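## Task

Move the mug onto the coffee table in the adjacent room and leave it upright. The task fails if the mug drops more than a few centimetres, gets struck hard or ends up not standing, and it also fails if the robot topples or finishes tilted. The mug must stay put on its own, without the robot holding it.

## Robot and tools

ROBOT. A Rainbow Robotics RB-Y1: a two-wheel differential base (0.66 m long, 0.58 m wide, front edge 0.10 m ahead of the wheel axle) with rear casters, two 7-joint arms with parallel grippers, a pan/tilt head, and a torso whose leg folds at ankle, knee and hip. The base cannot drive sideways. Loose objects may occasionally get a small push from the scene.

FRAMES. Base frame: origin on the floor between the drive wheels, x forward, y left, z up. The chest, left_hand and right_hand readouts are in this frame. A hand point is the spot midway between its finger pads. The fingers point along the hand's -z axis and close along its x axis. Printed hand positions drift from the truth, especially when the arm is stretched far. Odometry is the base frame as it was at scene start. It counts wheel turns only, so slip looks like travel. Heading runs from -3.142 to 3.142, left positive.

execute_actions. The argument "actions" is a list holding one action, or empty to just read state and images. An action may contain:
- "base": exactly one of {"translate_m": d}, a straight drive offset in metres from where the base is now, forward positive, -3 to 3; or {"rotate_rad": d}, an in-place turn offset in radians, left (counter-clockwise from above) positive, -3.2 to 3.2. A drive or turn too long to finish within about 8.7 s at its top speed is refused.
- "joints": a single dict keyed by joint name covering torso, both arms, grippers and head. Every value is an absolute target, not an offset. Ranges: torso_squat_rad 0 to 1.2 (bigger lowers chest); torso_shift_rad -0.3 to 0.6 (hips forward); torso_pitch_rad -0.2 to 1.4 (bow forward); torso_yaw_rad -1.5 to 1.5 (left positive). Left arm: shoulder_pitch -2.356 to 2.356 (negative raises forward), shoulder_roll 0 to 3.141 (out to the left), shoulder_yaw -2.094 to 2.094, elbow -2.617 to 0.01 (negative bends), forearm_roll -3.141 to 3.141, wrist_pitch -1.57 to 1.919 (negative tips the hand forward), hand_roll -2.705 to 2.705. The right arm uses the same ranges except right_shoulder_roll_rad -3.141 to 0 (negative lifts out right); its yaw and roll signs match the left. Grippers left_gripper_m / right_gripper_m 0 to 0.1 m of pad gap. head_pan_rad -0.523 to 0.523 (left positive), head_tilt_rad -0.35 to 1.57 (down positive). Completion tolerance is ±0.02 rad, ±0.004 m for grippers. Torso joints must also satisfy: squat+shift<=1.52; squat-shift+pitch<=1.57; shift+0.5 pitch-0.4 squat<=0.7; shift+0.3 pitch-0.5 squat<=0.39, otherwise they stop short as "off_target".
- "speeds": caps for this action: translate_m 0.05 to 0.4 m/s, rotate_rad 0.1 to 1.509 rad/s (the top values are the defaults).
- "min_time_s": 0.1 to 8, a floor on how long each arm/head motion takes.
All parts start together. Any joint or base left out may keep pushing toward an older target. Unknown keys or out-of-range values cause the whole call to be rejected. "cameras" picks images: head_camera, left_wrist_camera, right_wrist_camera or all; [] gives none. Once a result reports a stop, the rest of that reply's motion calls are skipped.

wait: {"seconds": 0 to 10}, commands nothing and returns state and images.
zoom_image: {"camera": name, "region": [x0, y0, x1, y1]} in pixels of that camera's latest full image (head 896x504, wrists 644x364), origin top-left, at most 504x504.
finished_scene: {"scene": current scene number}. Irreversible; call it only once the object sits on the table on its own and the robot is upright. Its result gives the following task.

RESULTS. base_status and joint_status tell how each motion ended: "done"; "off_target" (resting short, may still push); "limit_stop_at_<name>"; "contact_stop" (torso or arm met firm resistance); "time_out"; "stopped_with_arm" (torso halted because an arm contact-stopped); "limit_stop_at_own_body" (the self-collision guard halted it before touching). After contact_stop, time_out or stopped_with_arm, the entire group (torso group, or one arm's seven joints) halts and holds. "joint command not followed" with a "cause:" line means an arm's targets were withheld by the arm-collision check; those joints show "not_followed" and may be retried later. on_its_own lists uncommanded parts; "held at" is a target, not a position. Base "done" only means the wheels turned, even while slipping.

GRASPING. Command a gap at least 0.005 m narrower than the object; "off_target" on the gripper then is normal. Each arm carries at most 3 kg.

RECOVERY AND CAUTIONS.
- After a torso or arm stop, first back off in its own action: arms, then torso. Exception: both hands on one object and the torso contact-stops at once with nothing in the way: resend every arm joint (not grippers) at its reported position, then repeat the torso command.
- The base keeps driving into furniture; the bent leg can reach past the front edge, and a leg pressing furniture can shove the robot backward unseen by odometry.
- Never let the arms strike or press each other, grippers included; a hard press ends the run.
- Heavy loads far forward can tip the robot over with nothing to stop it.
- Joint torque hitting its load limit (shoulders 60.9, elbows 31.3, wrist joints 21.7 N m, load weight included) freezes the robot 10 s. Motors heat while holding loads: MOTOR HOT warns from 65 °C, and at 80 °C an OVER-TEMPERATURE FAULT brakes the arm ("limit_stop_at_motor_heat"); resend targets afterward.
- The robot keeps its last command while you compose replies, so avoid holding loads idly.
- Place the mug gently and upright; avoid drops, slams and hard pushes.

Each tool is called after "Call:" as a command line: name --argument value for each argument, lists and objects as JSON in quotes; but a table of rows of numbers goes row by row, as --pt "numbers of a row", without its own name.

## Session

Call:
execute_actions --actions '[]'

Scene clock: 0.00 s.
base_odometry: x=+0.000 y=+0.000 heading=+0.000 (m, m, rad; odometry frame)
base_status: not commanded
joint_positions: torso_squat_rad=+0.350 torso_shift_rad=+0.001 torso_pitch_rad=+0.001 torso_yaw_rad=+0.000 left_shoulder_pitch_rad=-0.002 left_shoulder_roll_rad=+0.016 left_shoulder_yaw_rad=+0.013 left_elbow_rad=-0.264 left_forearm_roll_rad=+0.004 left_wrist_pitch_rad=+0.034 left_hand_roll_rad=-0.021 left_gripper_m=+0.100 right_shoulder_pitch_rad=+0.018 right_shoulder_roll_rad=-0.059 right_shoulder_yaw_rad=+0.038 right_elbow_rad=-0.207 right_forearm_roll_rad=-0.008 right_wrist_pitch_rad=+0.005 right_hand_roll_rad=-0.040 right_gripper_m=+0.100 head_pan_rad=+0.000 head_tilt_rad=+0.401
joint_status: not commanded
chest: x=-0.2270 y=-0.0007 z=+1.2475 quat_wxyz=(+1.000, +0.000, +0.000, +0.000) (m; base frame)
left_hand: x=-0.1062 y=+0.2336 z=+0.5723 quat_wxyz=(+0.993, +0.010, -0.115, -0.003) (m; base frame)
right_hand: x=-0.1412 y=-0.2613 z=+0.5680 quat_wxyz=(+0.995, -0.025, -0.092, -0.005) (m; base frame)
pictures: head_camera, left_wrist_camera, right_wrist_camera
Images, in order (width x height): head_camera 896x504, left_wrist_camera 644x364, right_wrist_camera 644x364.

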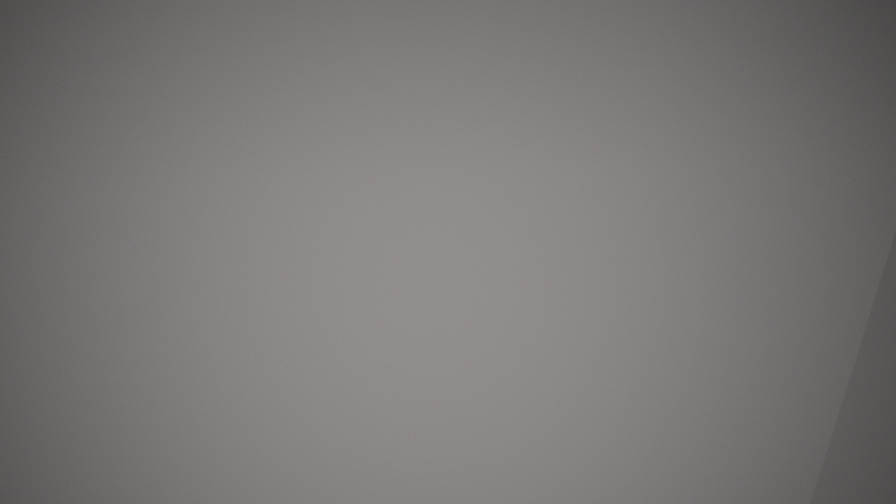

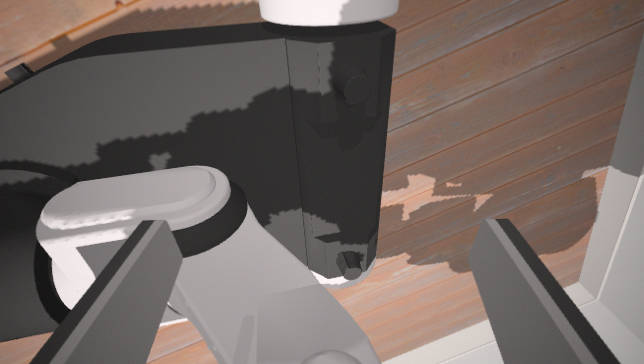

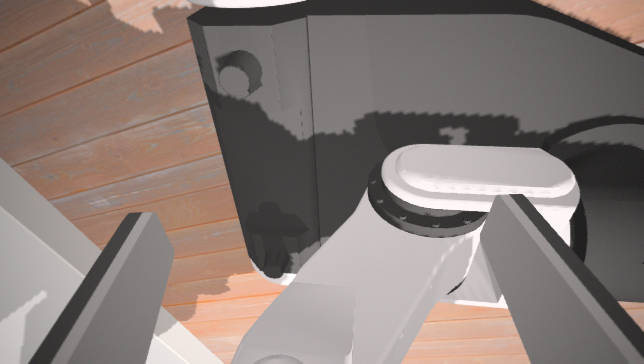

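Call:
execute_actions --actions '[{"joints":{"torso_yaw_rad":1.2,"head_pan_rad":0.52,"head_tilt_rad":0.45}}]'

Call:
execute_actions --actions '[{"joints":{"torso_yaw_rad":-1.2,"head_pan_rad":-0.52,"head_tilt_rad":0.45}}]'

Scene clock: 11.23 s.
base_odometry: x=+0.000 y=+0.000 heading=+0.000 (m, m, rad; odometry frame)
base_status: not commanded
joint_positions: torso_squat_rad=+0.350 torso_shift_rad=+0.001 torso_pitch_rad=+0.001 torso_yaw_rad=+1.200 left_shoulder_pitch_rad=-0.001 left_shoulder_roll_rad=+0.016 left_shoulder_yaw_rad=+0.013 left_elbow_rad=-0.264 left_forearm_roll_rad=+0.004 left_wrist_pitch_rad=+0.034 left_hand_roll_rad=-0.021 left_gripper_m=+0.100 right_shoulder_pitch_rad=+0.018 right_shoulder_roll_rad=-0.059 right_shoulder_yaw_rad=+0.038 right_elbow_rad=-0.207 right_forearm_roll_rad=-0.008 right_wrist_pitch_rad=+0.005 right_hand_roll_rad=-0.040 right_gripper_m=+0.100 head_pan_rad=+0.520 head_tilt_rad=+0.450
joint_status: all done
chest: x=-0.2270 y=-0.0007 z=+1.2475 quat_wxyz=(+0.825, +0.001, +0.000, +0.565) (m; base frame)
left_hand: x=-0.4013 y=+0.1977 z=+0.5724 quat_wxyz=(+0.821, +0.074, -0.090, +0.559) (m; base frame)
right_hand: x=+0.0473 y=-0.0141 z=+0.5681 quat_wxyz=(+0.824, +0.032, -0.090, +0.558) (m; base frame)
pictures: head_camera, left_wrist_camera, right_wrist_camera
Images, in order (width x height): head_camera 896x504, left_wrist_camera 644x364, right_wrist_camera 644x364.

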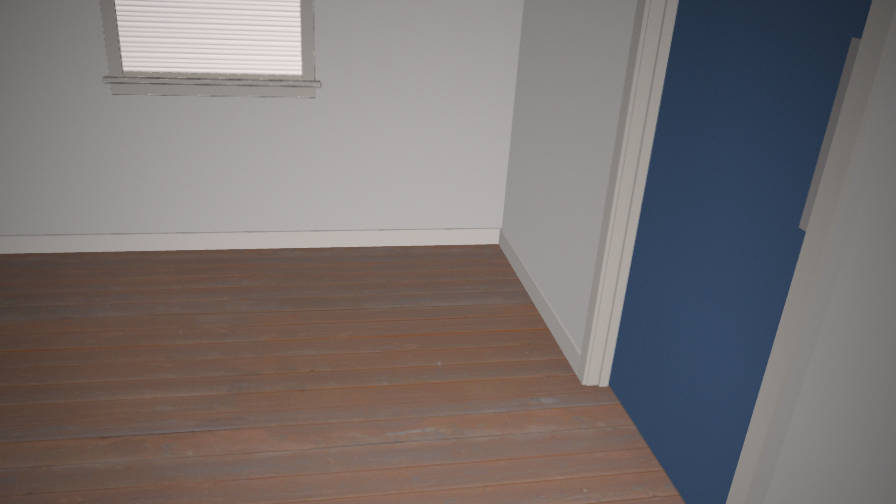

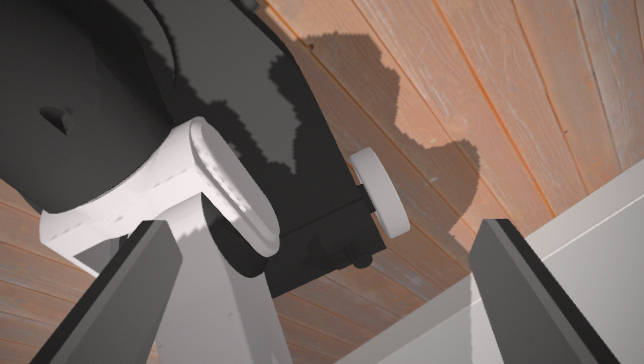

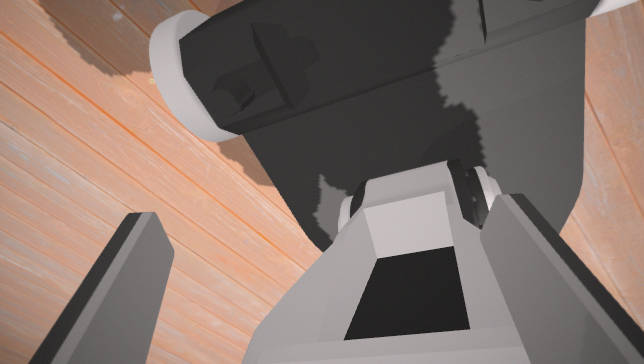

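Scene clock: 15.93 s.
base_odometry: x=+0.000 y=+0.000 heading=+0.000 (m, m, rad; odometry frame)
base_status: not commanded
joint_positions: torso_squat_rad=+0.350 torso_shift_rad=+0.001 torso_pitch_rad=+0.001 torso_yaw_rad=-1.182 left_shoulder_pitch_rad=-0.002 left_shoulder_roll_rad=+0.016 left_shoulder_yaw_rad=+0.013 left_elbow_rad=-0.264 left_forearm_roll_rad=+0.004 left_wrist_pitch_rad=+0.034 left_hand_roll_rad=-0.021 left_gripper_m=+0.100 right_shoulder_pitch_rad=+0.018 right_shoulder_roll_rad=-0.059 right_shoulder_yaw_rad=+0.038 right_elbow_rad=-0.207 right_forearm_roll_rad=-0.008 right_wrist_pitch_rad=+0.005 right_hand_roll_rad=-0.040 right_gripper_m=+0.100 head_pan_rad=-0.520 head_tilt_rad=+0.450
joint_status: torso_yaw_rad limit_stop_at_own_body (moved -2.382 of -2.400); the others done
chest: x=-0.2270 y=-0.0007 z=+1.2475 quat_wxyz=(+0.830, +0.000, +0.001, -0.557) (m; base frame)
left_hand: x=+0.0347 y=-0.0239 z=+0.5719 quat_wxyz=(+0.823, -0.056, -0.101, -0.556) (m; base frame)
right_hand: x=-0.4366 y=-0.1788 z=+0.5683 quat_wxyz=(+0.824, -0.072, -0.062, -0.558) (m; base frame)
pictures: head_camera, left_wrist_camera, right_wrist_camera
Images, in order (width x height): head_camera 896x504, left_wrist_camera 644x364, right_wrist_camera 644x364.

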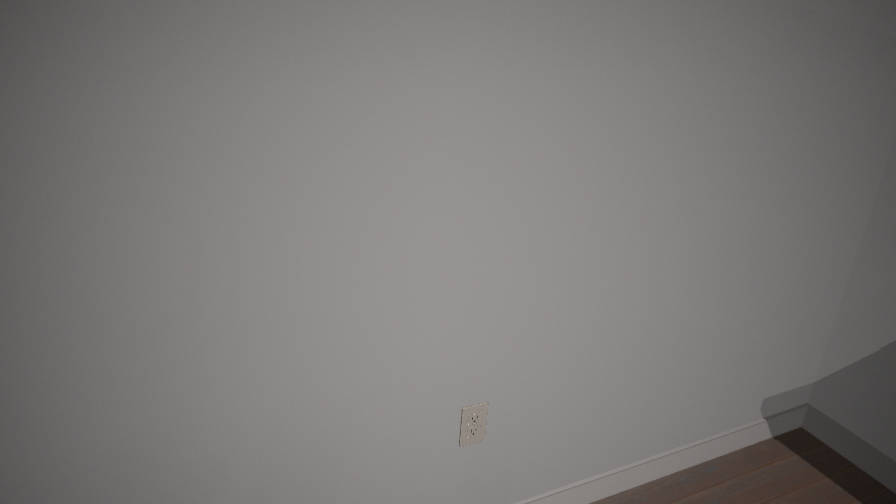

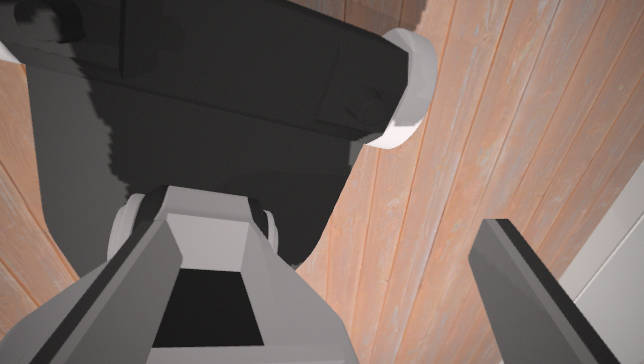

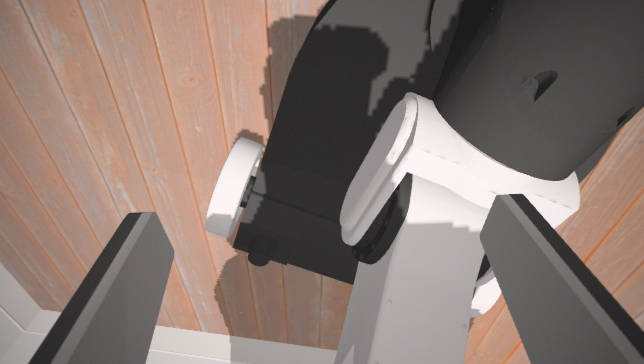

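Call:
execute_actions --actions '[{"base":{"rotate_rad":2.4},"joints":{"torso_yaw_rad":0,"head_pan_rad":0.3,"head_tilt_rad":0.35}}]' --cameras '["head_camera"]'

Scene clock: 40.97 s.
base_odometry: x=+0.000 y=+0.000 heading=+2.399 (m, m, rad; odometry frame)
base_status: done
joint_positions: torso_squat_rad=+0.350 torso_shift_rad=+0.001 torso_pitch_rad=+0.001 torso_yaw_rad=+0.000 left_shoulder_pitch_rad=-0.001 left_shoulder_roll_rad=+0.016 left_shoulder_yaw_rad=+0.013 left_elbow_rad=-0.264 left_forearm_roll_rad=+0.004 left_wrist_pitch_rad=+0.034 left_hand_roll_rad=-0.021 left_gripper_m=+0.100 right_shoulder_pitch_rad=+0.018 right_shoulder_roll_rad=-0.059 right_shoulder_yaw_rad=+0.038 right_elbow_rad=-0.207 right_forearm_roll_rad=-0.008 right_wrist_pitch_rad=+0.005 right_hand_roll_rad=-0.040 right_gripper_m=+0.100 head_pan_rad=+0.300 head_tilt_rad=+0.350
joint_status: all done
chest: x=-0.2271 y=-0.0007 z=+1.2475 quat_wxyz=(+1.000, +0.000, +0.000, +0.000) (m; base frame)
left_hand: x=-0.1064 y=+0.2337 z=+0.5722 quat_wxyz=(+0.993, +0.010, -0.115, -0.003) (m; base frame)
right_hand: x=-0.1412 y=-0.2613 z=+0.5680 quat_wxyz=(+0.995, -0.025, -0.092, -0.005) (m; base frame)
pictures: head_camera
Images, in order (width x height): head_camera 896x504.

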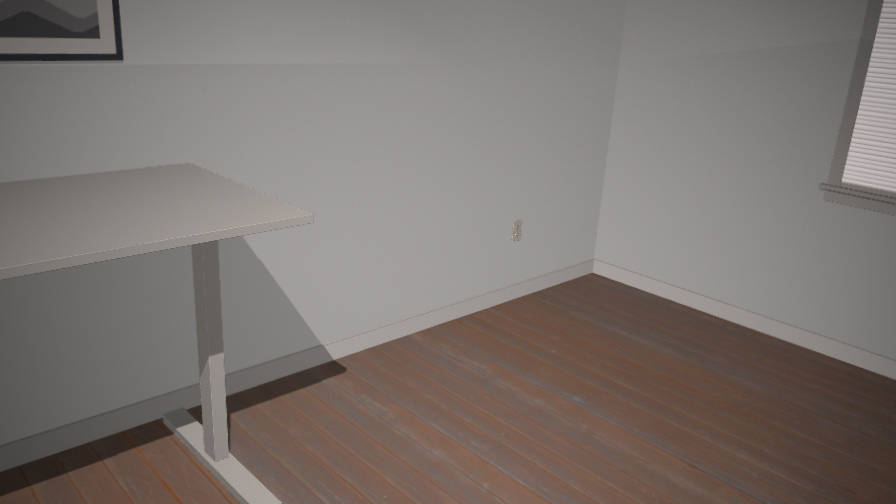

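Call:
execute_actions --actions '[{"base":{"rotate_rad":0.97},"joints":{"head_pan_rad":0,"head_tilt_rad":0.45}}]' --cameras '["head_camera"]'

Scene clock: 49.80 s.
base_odometry: x=+0.000 y=+0.000 heading=-2.914 (m, m, rad; odometry frame)
base_status: done
joint_positions: torso_squat_rad=+0.350 torso_shift_rad=+0.001 torso_pitch_rad=+0.001 torso_yaw_rad=+0.000 left_shoulder_pitch_rad=-0.001 left_shoulder_roll_rad=+0.016 left_shoulder_yaw_rad=+0.013 left_elbow_rad=-0.264 left_forearm_roll_rad=+0.004 left_wrist_pitch_rad=+0.034 left_hand_roll_rad=-0.021 left_gripper_m=+0.100 right_shoulder_pitch_rad=+0.018 right_shoulder_roll_rad=-0.059 right_shoulder_yaw_rad=+0.038 right_elbow_rad=-0.207 right_forearm_roll_rad=-0.008 right_wrist_pitch_rad=+0.005 right_hand_roll_rad=-0.040 right_gripper_m=+0.100 head_pan_rad=+0.000 head_tilt_rad=+0.450
joint_status: all done
chest: x=-0.2271 y=-0.0007 z=+1.2475 quat_wxyz=(+1.000, +0.000, +0.000, +0.000) (m; base frame)
left_hand: x=-0.1063 y=+0.2337 z=+0.5722 quat_wxyz=(+0.993, +0.010, -0.115, -0.003) (m; base frame)
right_hand: x=-0.1412 y=-0.2613 z=+0.5680 quat_wxyz=(+0.995, -0.025, -0.092, -0.005) (m; base frame)
pictures: head_camera
Images, in order (width x height): head_camera 896x504.

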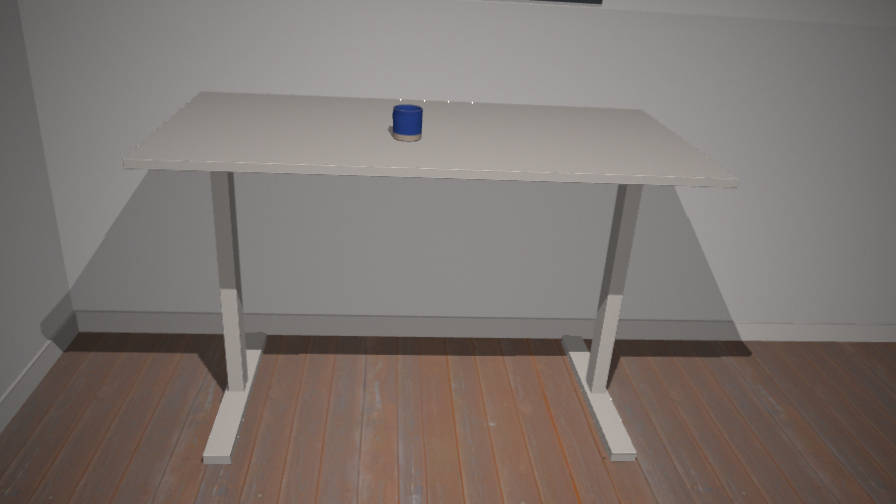

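Call:
execute_actions --actions '[{"base":{"translate_m":0.7},"joints":{"left_shoulder_pitch_rad":-0.7,"left_shoulder_roll_rad":0.1,"left_elbow_rad":-0.8,"left_wrist_pitch_rad":-0.05,"left_hand_roll_rad":1.57,"torso_squat_rad":0.2}}]'

Scene clock: 69.20 s.
base_odometry: x=-0.682 y=-0.158 heading=-2.914 (m, m, rad; odometry frame)
base_status: done
joint_positions: torso_squat_rad=+0.200 torso_shift_rad=+0.001 torso_pitch_rad=+0.001 torso_yaw_rad=+0.000 left_shoulder_pitch_rad=-0.700 left_shoulder_roll_rad=+0.100 left_shoulder_yaw_rad=+0.013 left_elbow_rad=-0.800 left_forearm_roll_rad=+0.004 left_wrist_pitch_rad=-0.050 left_hand_roll_rad=+1.570 left_gripper_m=+0.100 right_shoulder_pitch_rad=+0.018 right_shoulder_roll_rad=-0.059 right_shoulder_yaw_rad=+0.038 right_elbow_rad=-0.207 right_forearm_roll_rad=-0.008 right_wrist_pitch_rad=+0.005 right_hand_roll_rad=-0.040 right_gripper_m=+0.100 head_pan_rad=+0.000 head_tilt_rad=+0.450
joint_status: all done
chest: x=-0.2269 y=-0.0007 z=+1.2760 quat_wxyz=(+1.000, +0.000, +0.000, +0.000) (m; base frame)
left_hand: x=+0.4464 y=+0.1572 z=+1.0871 quat_wxyz=(+0.583, -0.484, -0.485, +0.436) (m; base frame)
right_hand: x=-0.1411 y=-0.2613 z=+0.5964 quat_wxyz=(+0.995, -0.025, -0.092, -0.005) (m; base frame)
pictures: head_camera, left_wrist_camera, right_wrist_camera
Images, in order (width x height): head_camera 896x504, left_wrist_camera 644x364, right_wrist_camera 644x364.

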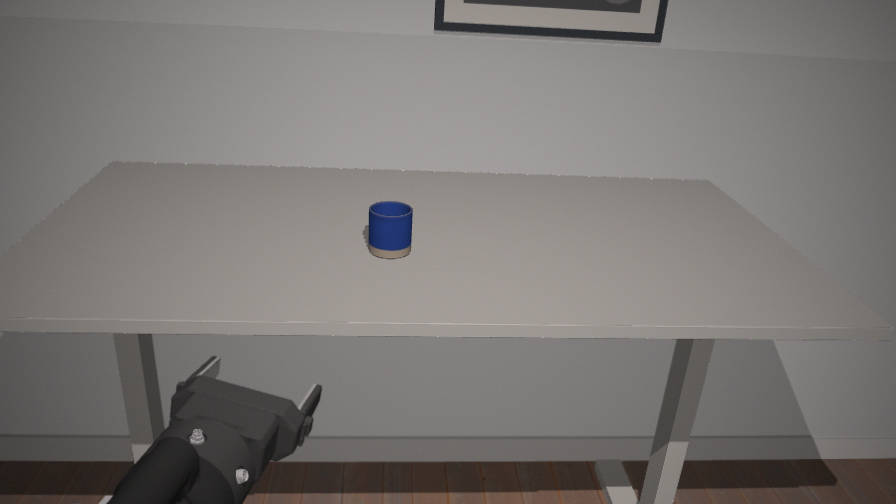

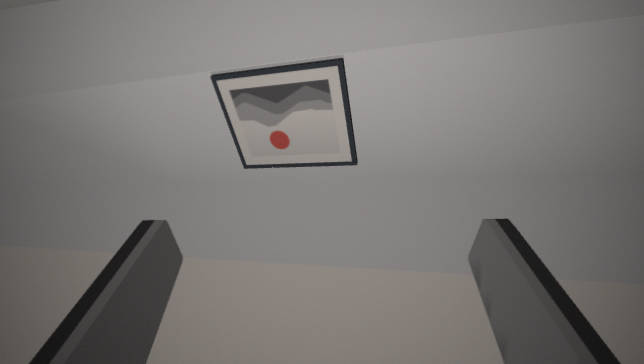

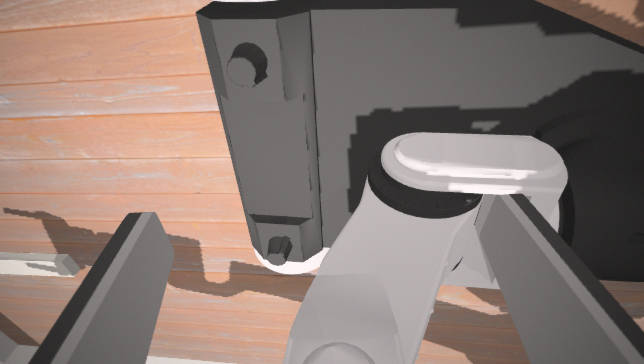

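Call:
execute_actions --actions '[{"base":{"rotate_rad":-0.13},"joints":{"torso_yaw_rad":0.14,"left_hand_roll_rad":1.71,"torso_squat_rad":0.05,"head_tilt_rad":0.6}}]' --cameras '[]'

Call:
execute_actions --actions '[{"base":{"translate_m":0.25}}]' --cameras '["head_camera","left_wrist_camera"]'

Scene clock: 92.30 s.
base_odometry: x=-0.682 y=-0.158 heading=-3.043 (m, m, rad; odometry frame)
base_status: done
joint_positions: torso_squat_rad=+0.050 torso_shift_rad=+0.001 torso_pitch_rad=+0.001 torso_yaw_rad=+0.140 left_shoulder_pitch_rad=-0.700 left_shoulder_roll_rad=+0.100 left_shoulder_yaw_rad=+0.013 left_elbow_rad=-0.800 left_forearm_roll_rad=+0.004 left_wrist_pitch_rad=-0.050 left_hand_roll_rad=+1.710 left_gripper_m=+0.100 right_shoulder_pitch_rad=+0.018 right_shoulder_roll_rad=-0.059 right_shoulder_yaw_rad=+0.038 right_elbow_rad=-0.207 right_forearm_roll_rad=-0.008 right_wrist_pitch_rad=+0.005 right_hand_roll_rad=-0.040 right_gripper_m=+0.100 head_pan_rad=+0.000 head_tilt_rad=+0.600
joint_status: all done
chest: x=-0.2269 y=-0.0006 z=+1.2891 quat_wxyz=(+0.998, +0.000, +0.000, +0.070) (m; base frame)
left_hand: x=+0.4178 y=+0.2497 z=+1.1002 quat_wxyz=(+0.516, -0.484, -0.485, +0.513) (m; base frame)
right_hand: x=-0.1055 y=-0.2467 z=+0.6095 quat_wxyz=(+0.993, -0.018, -0.093, +0.065) (m; base frame)
pictures: none
No camera images: the call's "cameras" was empty. Leave "cameras" out to get every camera's image.

Scene clock: 94.43 s.
base_odometry: x=-0.931 y=-0.183 heading=-3.044 (m, m, rad; odometry frame)
base_status: done
joint_positions: torso_squat_rad=+0.050 torso_shift_rad=+0.001 torso_pitch_rad=+0.001 torso_yaw_rad=+0.140 left_shoulder_pitch_rad=-0.700 left_shoulder_roll_rad=+0.100 left_shoulder_yaw_rad=+0.013 left_elbow_rad=-0.800 left_forearm_roll_rad=+0.004 left_wrist_pitch_rad=-0.050 left_hand_roll_rad=+1.710 left_gripper_m=+0.100 right_shoulder_pitch_rad=+0.018 right_shoulder_roll_rad=-0.059 right_shoulder_yaw_rad=+0.038 right_elbow_rad=-0.207 right_forearm_roll_rad=-0.008 right_wrist_pitch_rad=+0.005 right_hand_roll_rad=-0.040 right_gripper_m=+0.100 head_pan_rad=+0.000 head_tilt_rad=+0.600
joint_status: not commanded
chest: x=-0.2269 y=-0.0006 z=+1.2891 quat_wxyz=(+0.998, +0.000, +0.000, +0.070) (m; base frame)
left_hand: x=+0.4177 y=+0.2497 z=+1.1002 quat_wxyz=(+0.516, -0.484, -0.485, +0.513) (m; base frame)
right_hand: x=-0.1055 y=-0.2467 z=+0.6095 quat_wxyz=(+0.993, -0.018, -0.093, +0.065) (m; base frame)
pictures: head_camera, left_wrist_camera
Images, in order (width x height): head_camera 896x504, left_wrist_camera 644x364.

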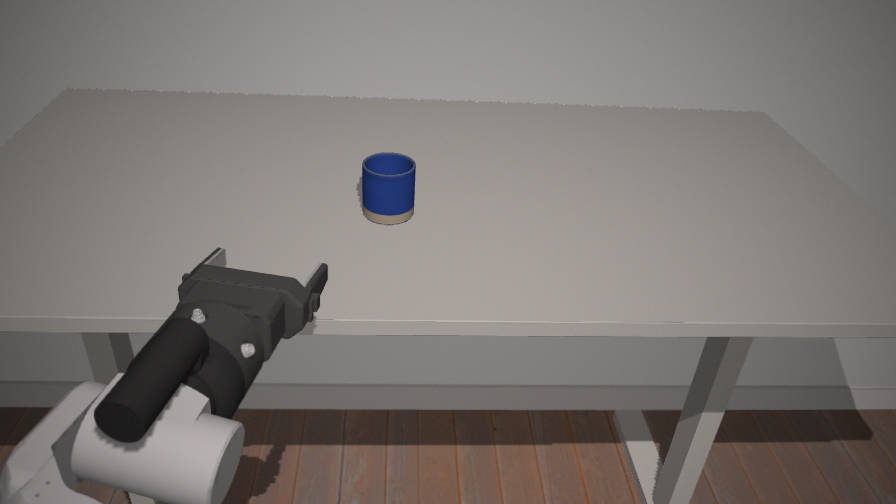

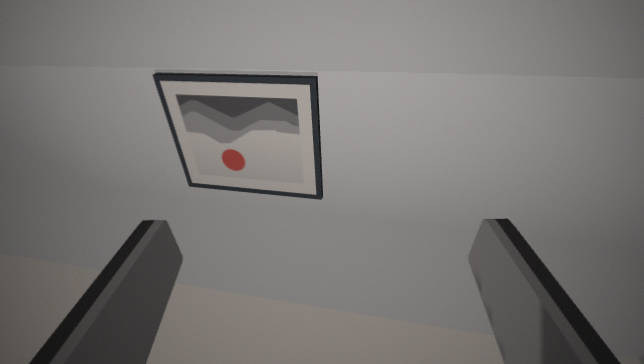

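Call:
execute_actions --actions '[{"base":{"translate_m":-0.06},"joints":{"left_hand_roll_rad":-1.43}}]' --cameras '["head_camera","left_wrist_camera"]'

Scene clock: 108.20 s.
base_odometry: x=-0.871 y=-0.177 heading=-3.043 (m, m, rad; odometry frame)
base_status: done
joint_positions: torso_squat_rad=+0.050 torso_shift_rad=+0.001 torso_pitch_rad=+0.001 torso_yaw_rad=+0.140 left_shoulder_pitch_rad=-0.700 left_shoulder_roll_rad=+0.100 left_shoulder_yaw_rad=+0.013 left_elbow_rad=-0.800 left_forearm_roll_rad=+0.004 left_wrist_pitch_rad=-0.050 left_hand_roll_rad=-1.430 left_gripper_m=+0.100 right_shoulder_pitch_rad=+0.018 right_shoulder_roll_rad=-0.059 right_shoulder_yaw_rad=+0.038 right_elbow_rad=-0.207 right_forearm_roll_rad=-0.008 right_wrist_pitch_rad=+0.005 right_hand_roll_rad=-0.040 right_gripper_m=+0.100 head_pan_rad=+0.000 head_tilt_rad=+0.600
joint_status: all done
chest: x=-0.2270 y=-0.0006 z=+1.2891 quat_wxyz=(+0.998, +0.000, +0.000, +0.070) (m; base frame)
left_hand: x=+0.4177 y=+0.2497 z=+1.1002 quat_wxyz=(+0.514, +0.485, -0.485, -0.516) (m; base frame)
right_hand: x=-0.1056 y=-0.2468 z=+0.6095 quat_wxyz=(+0.993, -0.018, -0.093, +0.065) (m; base frame)
pictures: head_camera, left_wrist_camera
Images, in order (width x height): head_camera 896x504, left_wrist_camera 644x364.

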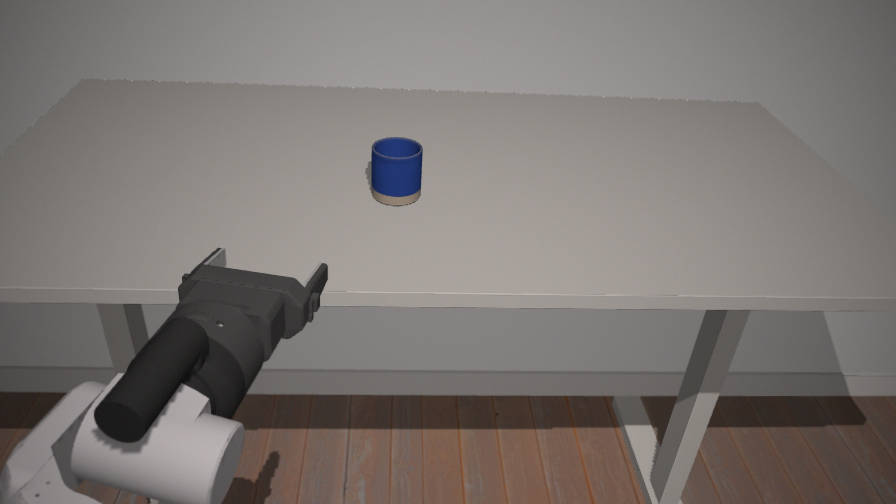

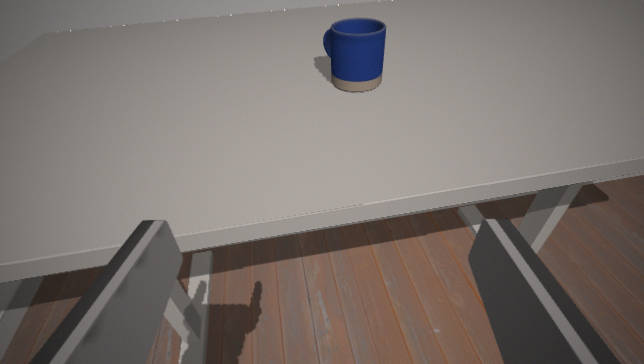

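Call:
execute_actions --actions '[{"base":{"translate_m":0.25}}]' --cameras '["head_camera","left_wrist_camera"]'

Scene clock: 118.90 s.
base_odometry: x=-1.120 y=-0.201 heading=-3.044 (m, m, rad; odometry frame)
base_status: done
joint_positions: torso_squat_rad=+0.050 torso_shift_rad=+0.001 torso_pitch_rad=+0.001 torso_yaw_rad=+0.140 left_shoulder_pitch_rad=-0.700 left_shoulder_roll_rad=+0.100 left_shoulder_yaw_rad=+0.013 left_elbow_rad=-0.800 left_forearm_roll_rad=+0.004 left_wrist_pitch_rad=-0.050 left_hand_roll_rad=-1.430 left_gripper_m=+0.100 right_shoulder_pitch_rad=+0.018 right_shoulder_roll_rad=-0.059 right_shoulder_yaw_rad=+0.038 right_elbow_rad=-0.207 right_forearm_roll_rad=-0.008 right_wrist_pitch_rad=+0.005 right_hand_roll_rad=-0.040 right_gripper_m=+0.100 head_pan_rad=+0.000 head_tilt_rad=+0.600
joint_status: not commanded
chest: x=-0.2269 y=-0.0006 z=+1.2891 quat_wxyz=(+0.998, +0.000, +0.000, +0.070) (m; base frame)
left_hand: x=+0.4177 y=+0.2497 z=+1.1002 quat_wxyz=(+0.514, +0.485, -0.485, -0.516) (m; base frame)
right_hand: x=-0.1055 y=-0.2467 z=+0.6095 quat_wxyz=(+0.993, -0.018, -0.093, +0.065) (m; base frame)
pictures: head_camera, left_wrist_camera
Images, in order (width x height): head_camera 896x504, left_wrist_camera 644x364.

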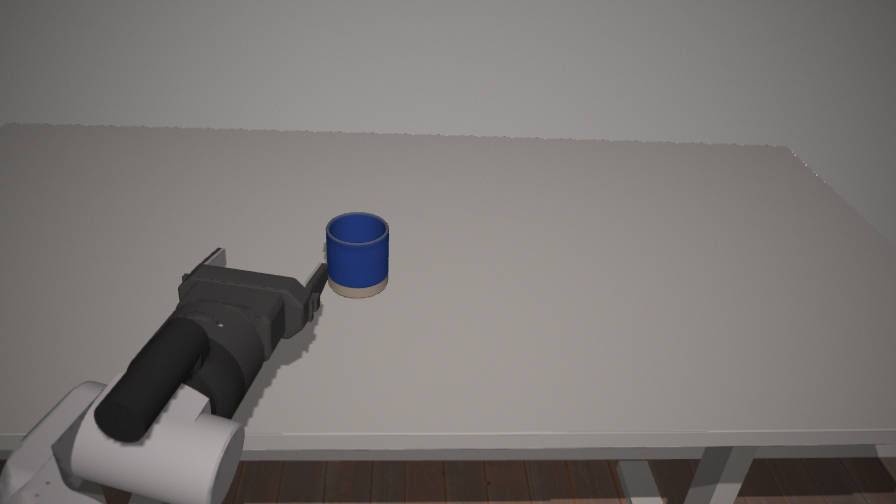

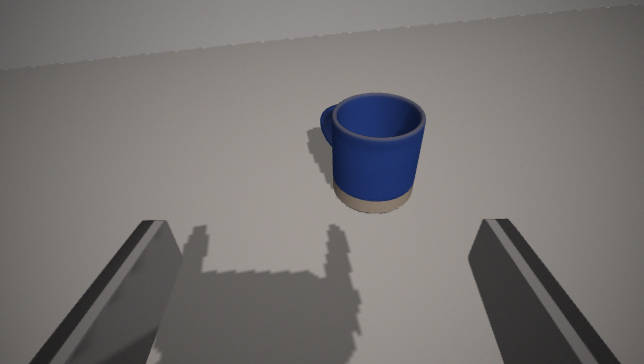

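Call:
execute_actions --actions '[{"base":{"rotate_rad":-0.08},"joints":{"torso_squat_rad":0.48}}]' --cameras '["head_camera","left_wrist_camera"]'

Scene clock: 139.10 s.
base_odometry: x=-1.120 y=-0.201 heading=-3.123 (m, m, rad; odometry frame)
base_status: done
joint_positions: torso_squat_rad=+0.480 torso_shift_rad=+0.001 torso_pitch_rad=+0.001 torso_yaw_rad=+0.140 left_shoulder_pitch_rad=-0.700 left_shoulder_roll_rad=+0.100 left_shoulder_yaw_rad=+0.013 left_elbow_rad=-0.800 left_forearm_roll_rad=+0.004 left_wrist_pitch_rad=-0.050 left_hand_roll_rad=-1.430 left_gripper_m=+0.100 right_shoulder_pitch_rad=+0.018 right_shoulder_roll_rad=-0.059 right_shoulder_yaw_rad=+0.038 right_elbow_rad=-0.207 right_forearm_roll_rad=-0.008 right_wrist_pitch_rad=+0.005 right_hand_roll_rad=-0.040 right_gripper_m=+0.100 head_pan_rad=+0.000 head_tilt_rad=+0.600
joint_status: all done
chest: x=-0.2271 y=-0.0006 z=+1.2108 quat_wxyz=(+0.998, +0.000, +0.000, +0.070) (m; base frame)
left_hand: x=+0.4176 y=+0.2497 z=+1.0221 quat_wxyz=(+0.514, +0.485, -0.485, -0.516) (m; base frame)
right_hand: x=-0.1055 y=-0.2467 z=+0.5313 quat_wxyz=(+0.993, -0.018, -0.093, +0.065) (m; base frame)
pictures: head_camera, left_wrist_camera
Images, in order (width x height): head_camera 896x504, left_wrist_camera 644x364.

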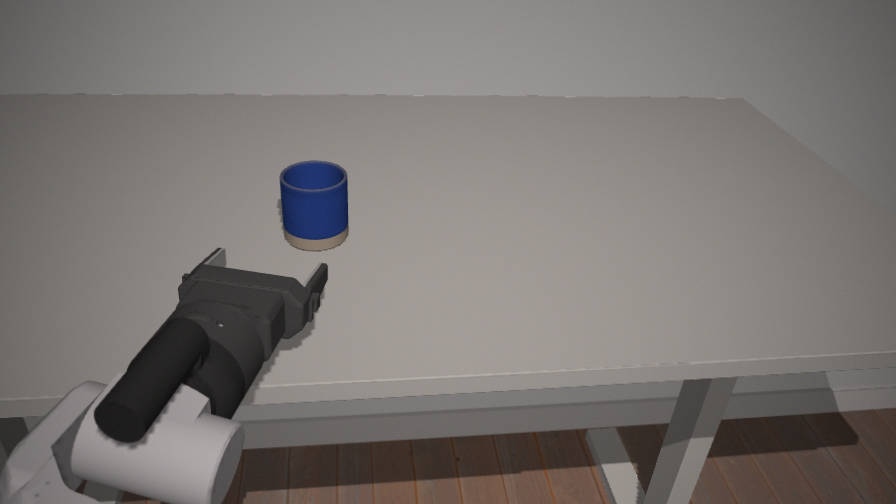

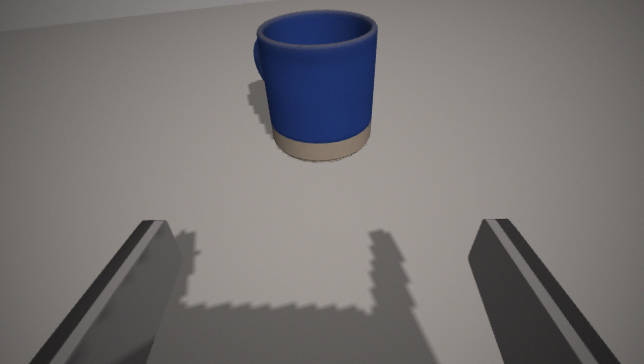

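Centred within a few mm.

Call:
execute_actions --actions '[{"base":{"translate_m":0.12},"speeds":{"translate_m":0.1}}]' --cameras '["head_camera","left_wrist_camera"]'

Scene clock: 149.97 s.
base_odometry: x=-1.240 y=-0.203 heading=-3.123 (m, m, rad; odometry frame)
base_status: done
joint_positions: torso_squat_rad=+0.480 torso_shift_rad=+0.001 torso_pitch_rad=+0.001 torso_yaw_rad=+0.140 left_shoulder_pitch_rad=-0.700 left_shoulder_roll_rad=+0.100 left_shoulder_yaw_rad=+0.013 left_elbow_rad=-0.800 left_forearm_roll_rad=+0.004 left_wrist_pitch_rad=-0.050 left_hand_roll_rad=-1.430 left_gripper_m=+0.100 right_shoulder_pitch_rad=+0.018 right_shoulder_roll_rad=-0.059 right_shoulder_yaw_rad=+0.038 right_elbow_rad=-0.207 right_forearm_roll_rad=-0.008 right_wrist_pitch_rad=+0.005 right_hand_roll_rad=-0.040 right_gripper_m=+0.100 head_pan_rad=+0.000 head_tilt_rad=+0.600
joint_status: not commanded
chest: x=-0.2270 y=-0.0006 z=+1.2108 quat_wxyz=(+0.998, +0.000, +0.000, +0.070) (m; base frame)
left_hand: x=+0.4177 y=+0.2498 z=+1.0219 quat_wxyz=(+0.514, +0.485, -0.485, -0.516) (m; base frame)
right_hand: x=-0.1056 y=-0.2467 z=+0.5313 quat_wxyz=(+0.993, -0.018, -0.093, +0.065) (m; base frame)
pictures: head_camera, left_wrist_camera
Images, in order (width x height): head_camera 896x504, left_wrist_camera 644x364.

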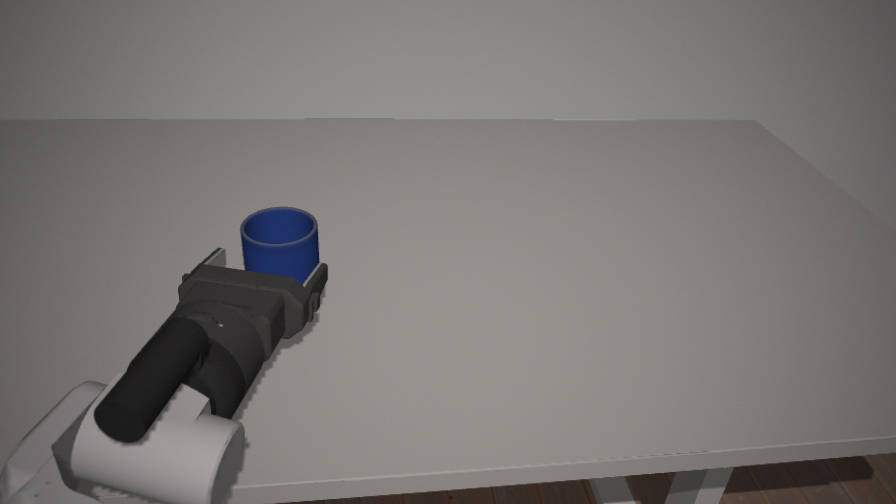

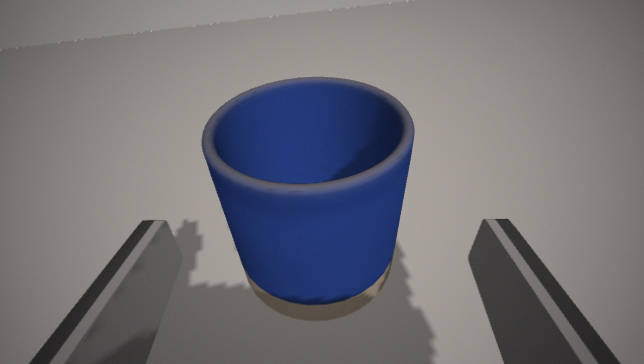

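Call:
execute_actions --actions '[{"base":{"rotate_rad":0.012},"joints":{"torso_squat_rad":0.53}}]'

Scene clock: 159.17 s.
base_odometry: x=-1.240 y=-0.203 heading=-3.112 (m, m, rad; odometry frame)
base_status: done
joint_positions: torso_squat_rad=+0.530 torso_shift_rad=+0.001 torso_pitch_rad=+0.001 torso_yaw_rad=+0.140 left_shoulder_pitch_rad=-0.700 left_shoulder_roll_rad=+0.100 left_shoulder_yaw_rad=+0.013 left_elbow_rad=-0.800 left_forearm_roll_rad=+0.004 left_wrist_pitch_rad=-0.050 left_hand_roll_rad=-1.430 left_gripper_m=+0.100 right_shoulder_pitch_rad=+0.018 right_shoulder_roll_rad=-0.059 right_shoulder_yaw_rad=+0.038 right_elbow_rad=-0.207 right_forearm_roll_rad=-0.008 right_wrist_pitch_rad=+0.005 right_hand_roll_rad=-0.040 right_gripper_m=+0.100 head_pan_rad=+0.000 head_tilt_rad=+0.600
joint_status: all done
chest: x=-0.2271 y=-0.0006 z=+1.1939 quat_wxyz=(+0.998, +0.000, +0.000, +0.070) (m; base frame)
left_hand: x=+0.4176 y=+0.2498 z=+1.0051 quat_wxyz=(+0.514, +0.485, -0.485, -0.516) (m; base frame)
right_hand: x=-0.1056 y=-0.2467 z=+0.5144 quat_wxyz=(+0.993, -0.018, -0.093, +0.065) (m; base frame)
pictures: head_camera, left_wrist_camera, right_wrist_camera
Images, in order (width x height): head_camera 896x504, left_wrist_camera 644x364, right_wrist_camera 644x364.

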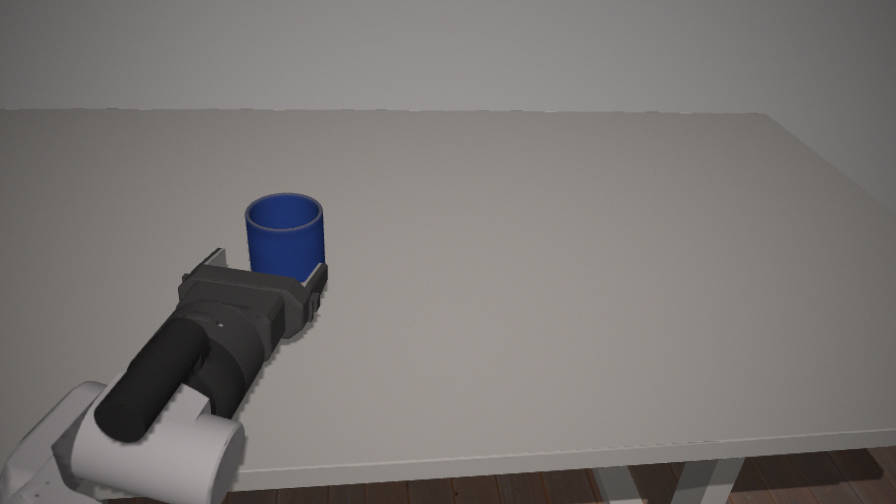

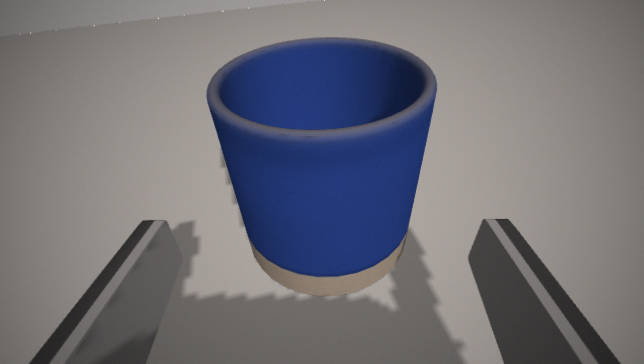

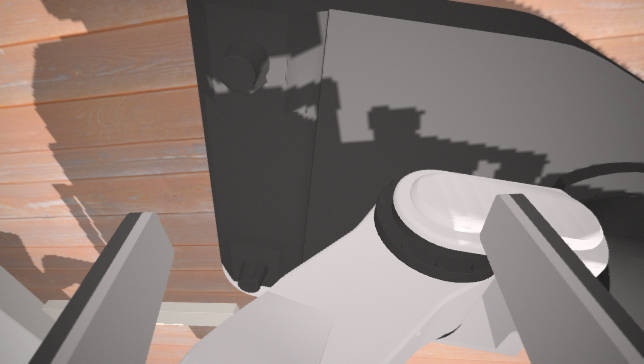

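Call:
execute_actions --actions '[{"base":{"translate_m":0.06},"speeds":{"translate_m":0.05}}]' --cameras '["head_camera","left_wrist_camera"]'

Scene clock: 178.87 s.
base_odometry: x=-1.300 y=-0.205 heading=-3.110 (m, m, rad; odometry frame)
base_status: done
joint_positions: torso_squat_rad=+0.530 torso_shift_rad=+0.001 torso_pitch_rad=+0.001 torso_yaw_rad=+0.140 left_shoulder_pitch_rad=-0.700 left_shoulder_roll_rad=+0.100 left_shoulder_yaw_rad=+0.013 left_elbow_rad=-0.800 left_forearm_roll_rad=+0.004 left_wrist_pitch_rad=-0.050 left_hand_roll_rad=-1.430 left_gripper_m=+0.100 right_shoulder_pitch_rad=+0.018 right_shoulder_roll_rad=-0.059 right_shoulder_yaw_rad=+0.038 right_elbow_rad=-0.207 right_forearm_roll_rad=-0.008 right_wrist_pitch_rad=+0.005 right_hand_roll_rad=-0.040 right_gripper_m=+0.100 head_pan_rad=+0.000 head_tilt_rad=+0.600
joint_status: not commanded
chest: x=-0.2271 y=-0.0006 z=+1.1939 quat_wxyz=(+0.998, +0.000, +0.000, +0.070) (m; base frame)
left_hand: x=+0.4176 y=+0.2498 z=+1.0050 quat_wxyz=(+0.514, +0.485, -0.485, -0.516) (m; base frame)
right_hand: x=-0.1056 y=-0.2467 z=+0.5143 quat_wxyz=(+0.993, -0.018, -0.093, +0.065) (m; base frame)
pictures: head_camera, left_wrist_camera
Images, in order (width x height): head_camera 896x504, left_wrist_camera 644x364.

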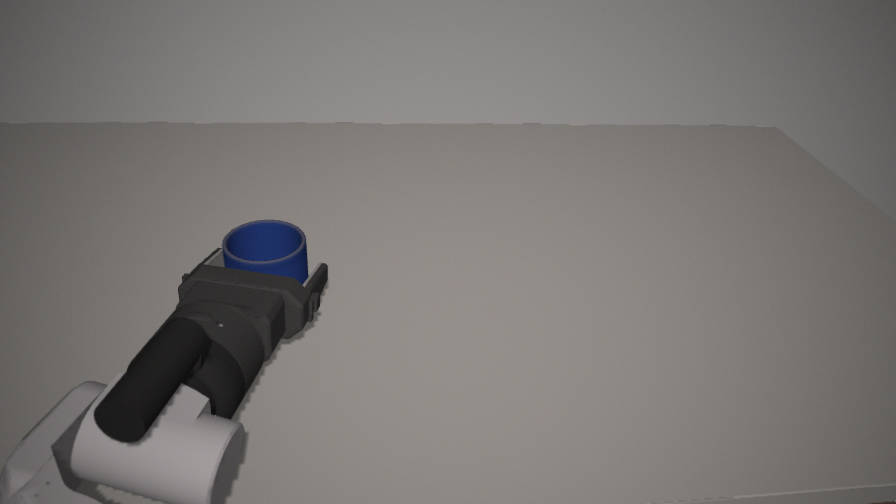

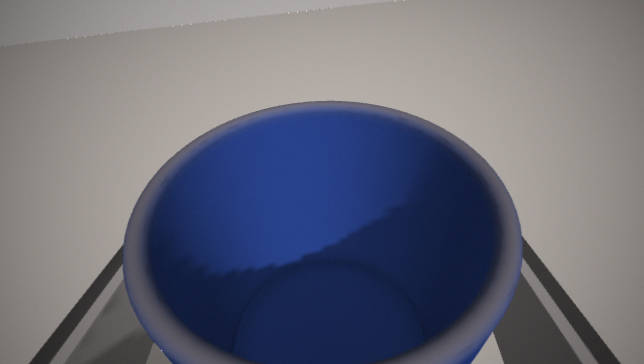

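Call:
execute_actions --actions '[{"joints":{"left_gripper_m":0.068}}]' --cameras '[]'

Call:
execute_actions --actions '[{"joints":{"torso_squat_rad":0.35}}]' --cameras '["head_camera","left_wrist_camera"]'

Scene clock: 185.23 s.
base_odometry: x=-1.300 y=-0.205 heading=-3.110 (m, m, rad; odometry frame)
base_status: not commanded
joint_positions: torso_squat_rad=+0.530 torso_shift_rad=+0.001 torso_pitch_rad=+0.001 torso_yaw_rad=+0.140 left_shoulder_pitch_rad=-0.700 left_shoulder_roll_rad=+0.100 left_shoulder_yaw_rad=+0.013 left_elbow_rad=-0.800 left_forearm_roll_rad=+0.004 left_wrist_pitch_rad=-0.050 left_hand_roll_rad=-1.430 left_gripper_m=+0.079 right_shoulder_pitch_rad=+0.018 right_shoulder_roll_rad=-0.059 right_shoulder_yaw_rad=+0.038 right_elbow_rad=-0.207 right_forearm_roll_rad=-0.008 right_wrist_pitch_rad=+0.005 right_hand_roll_rad=-0.040 right_gripper_m=+0.100 head_pan_rad=+0.000 head_tilt_rad=+0.600
joint_status: left_gripper_m off_target (ended at +0.079, target +0.068)
chest: x=-0.2271 y=-0.0006 z=+1.1939 quat_wxyz=(+0.998, +0.000, +0.000, +0.070) (m; base frame)
left_hand: x=+0.4176 y=+0.2498 z=+1.0050 quat_wxyz=(+0.514, +0.485, -0.485, -0.516) (m; base frame)
right_hand: x=-0.1056 y=-0.2467 z=+0.5143 quat_wxyz=(+0.993, -0.018, -0.093, +0.065) (m; base frame)
pictures: none
No camera images: the call's "cameras" was empty. Leave "cameras" out to get every camera's image.

Scene clock: 186.63 s.
base_odometry: x=-1.300 y=-0.205 heading=-3.110 (m, m, rad; odometry frame)
base_status: not commanded
joint_positions: torso_squat_rad=+0.350 torso_shift_rad=+0.001 torso_pitch_rad=+0.001 torso_yaw_rad=+0.140 left_shoulder_pitch_rad=-0.699 left_shoulder_roll_rad=+0.100 left_shoulder_yaw_rad=+0.013 left_elbow_rad=-0.800 left_forearm_roll_rad=+0.004 left_wrist_pitch_rad=-0.050 left_hand_roll_rad=-1.430 left_gripper_m=+0.079 right_shoulder_pitch_rad=+0.018 right_shoulder_roll_rad=-0.059 right_shoulder_yaw_rad=+0.038 right_elbow_rad=-0.207 right_forearm_roll_rad=-0.008 right_wrist_pitch_rad=+0.005 right_hand_roll_rad=-0.040 right_gripper_m=+0.100 head_pan_rad=+0.000 head_tilt_rad=+0.600
joint_status: all done
chest: x=-0.2269 y=-0.0006 z=+1.2475 quat_wxyz=(+0.998, +0.001, +0.000, +0.070) (m; base frame)
left_hand: x=+0.4176 y=+0.2499 z=+1.0581 quat_wxyz=(+0.514, +0.485, -0.484, -0.516) (m; base frame)
right_hand: x=-0.1056 y=-0.2467 z=+0.5679 quat_wxyz=(+0.993, -0.018, -0.093, +0.065) (m; base frame)
pictures: head_camera, left_wrist_camera
Images, in order (width x height): head_camera 896x504, left_wrist_camera 644x364.

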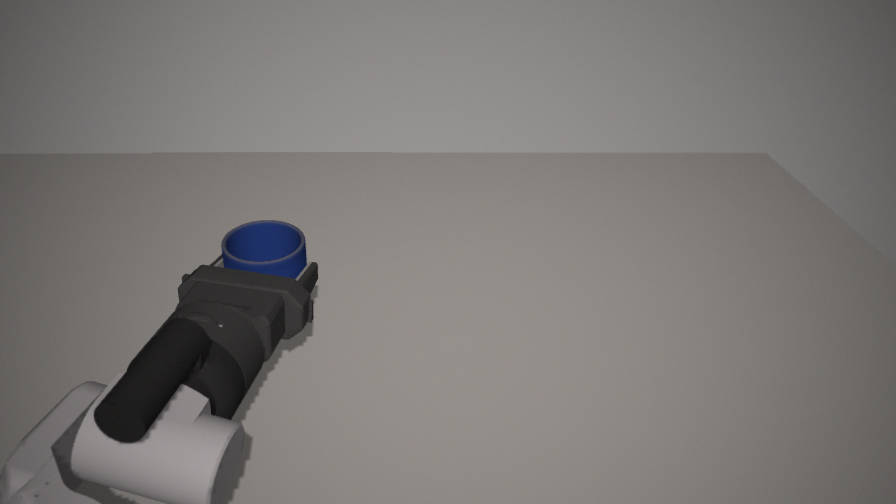

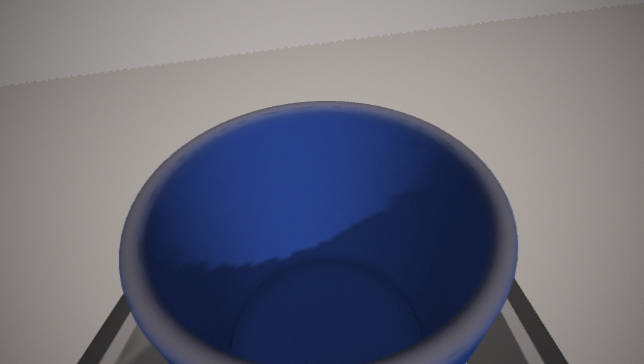

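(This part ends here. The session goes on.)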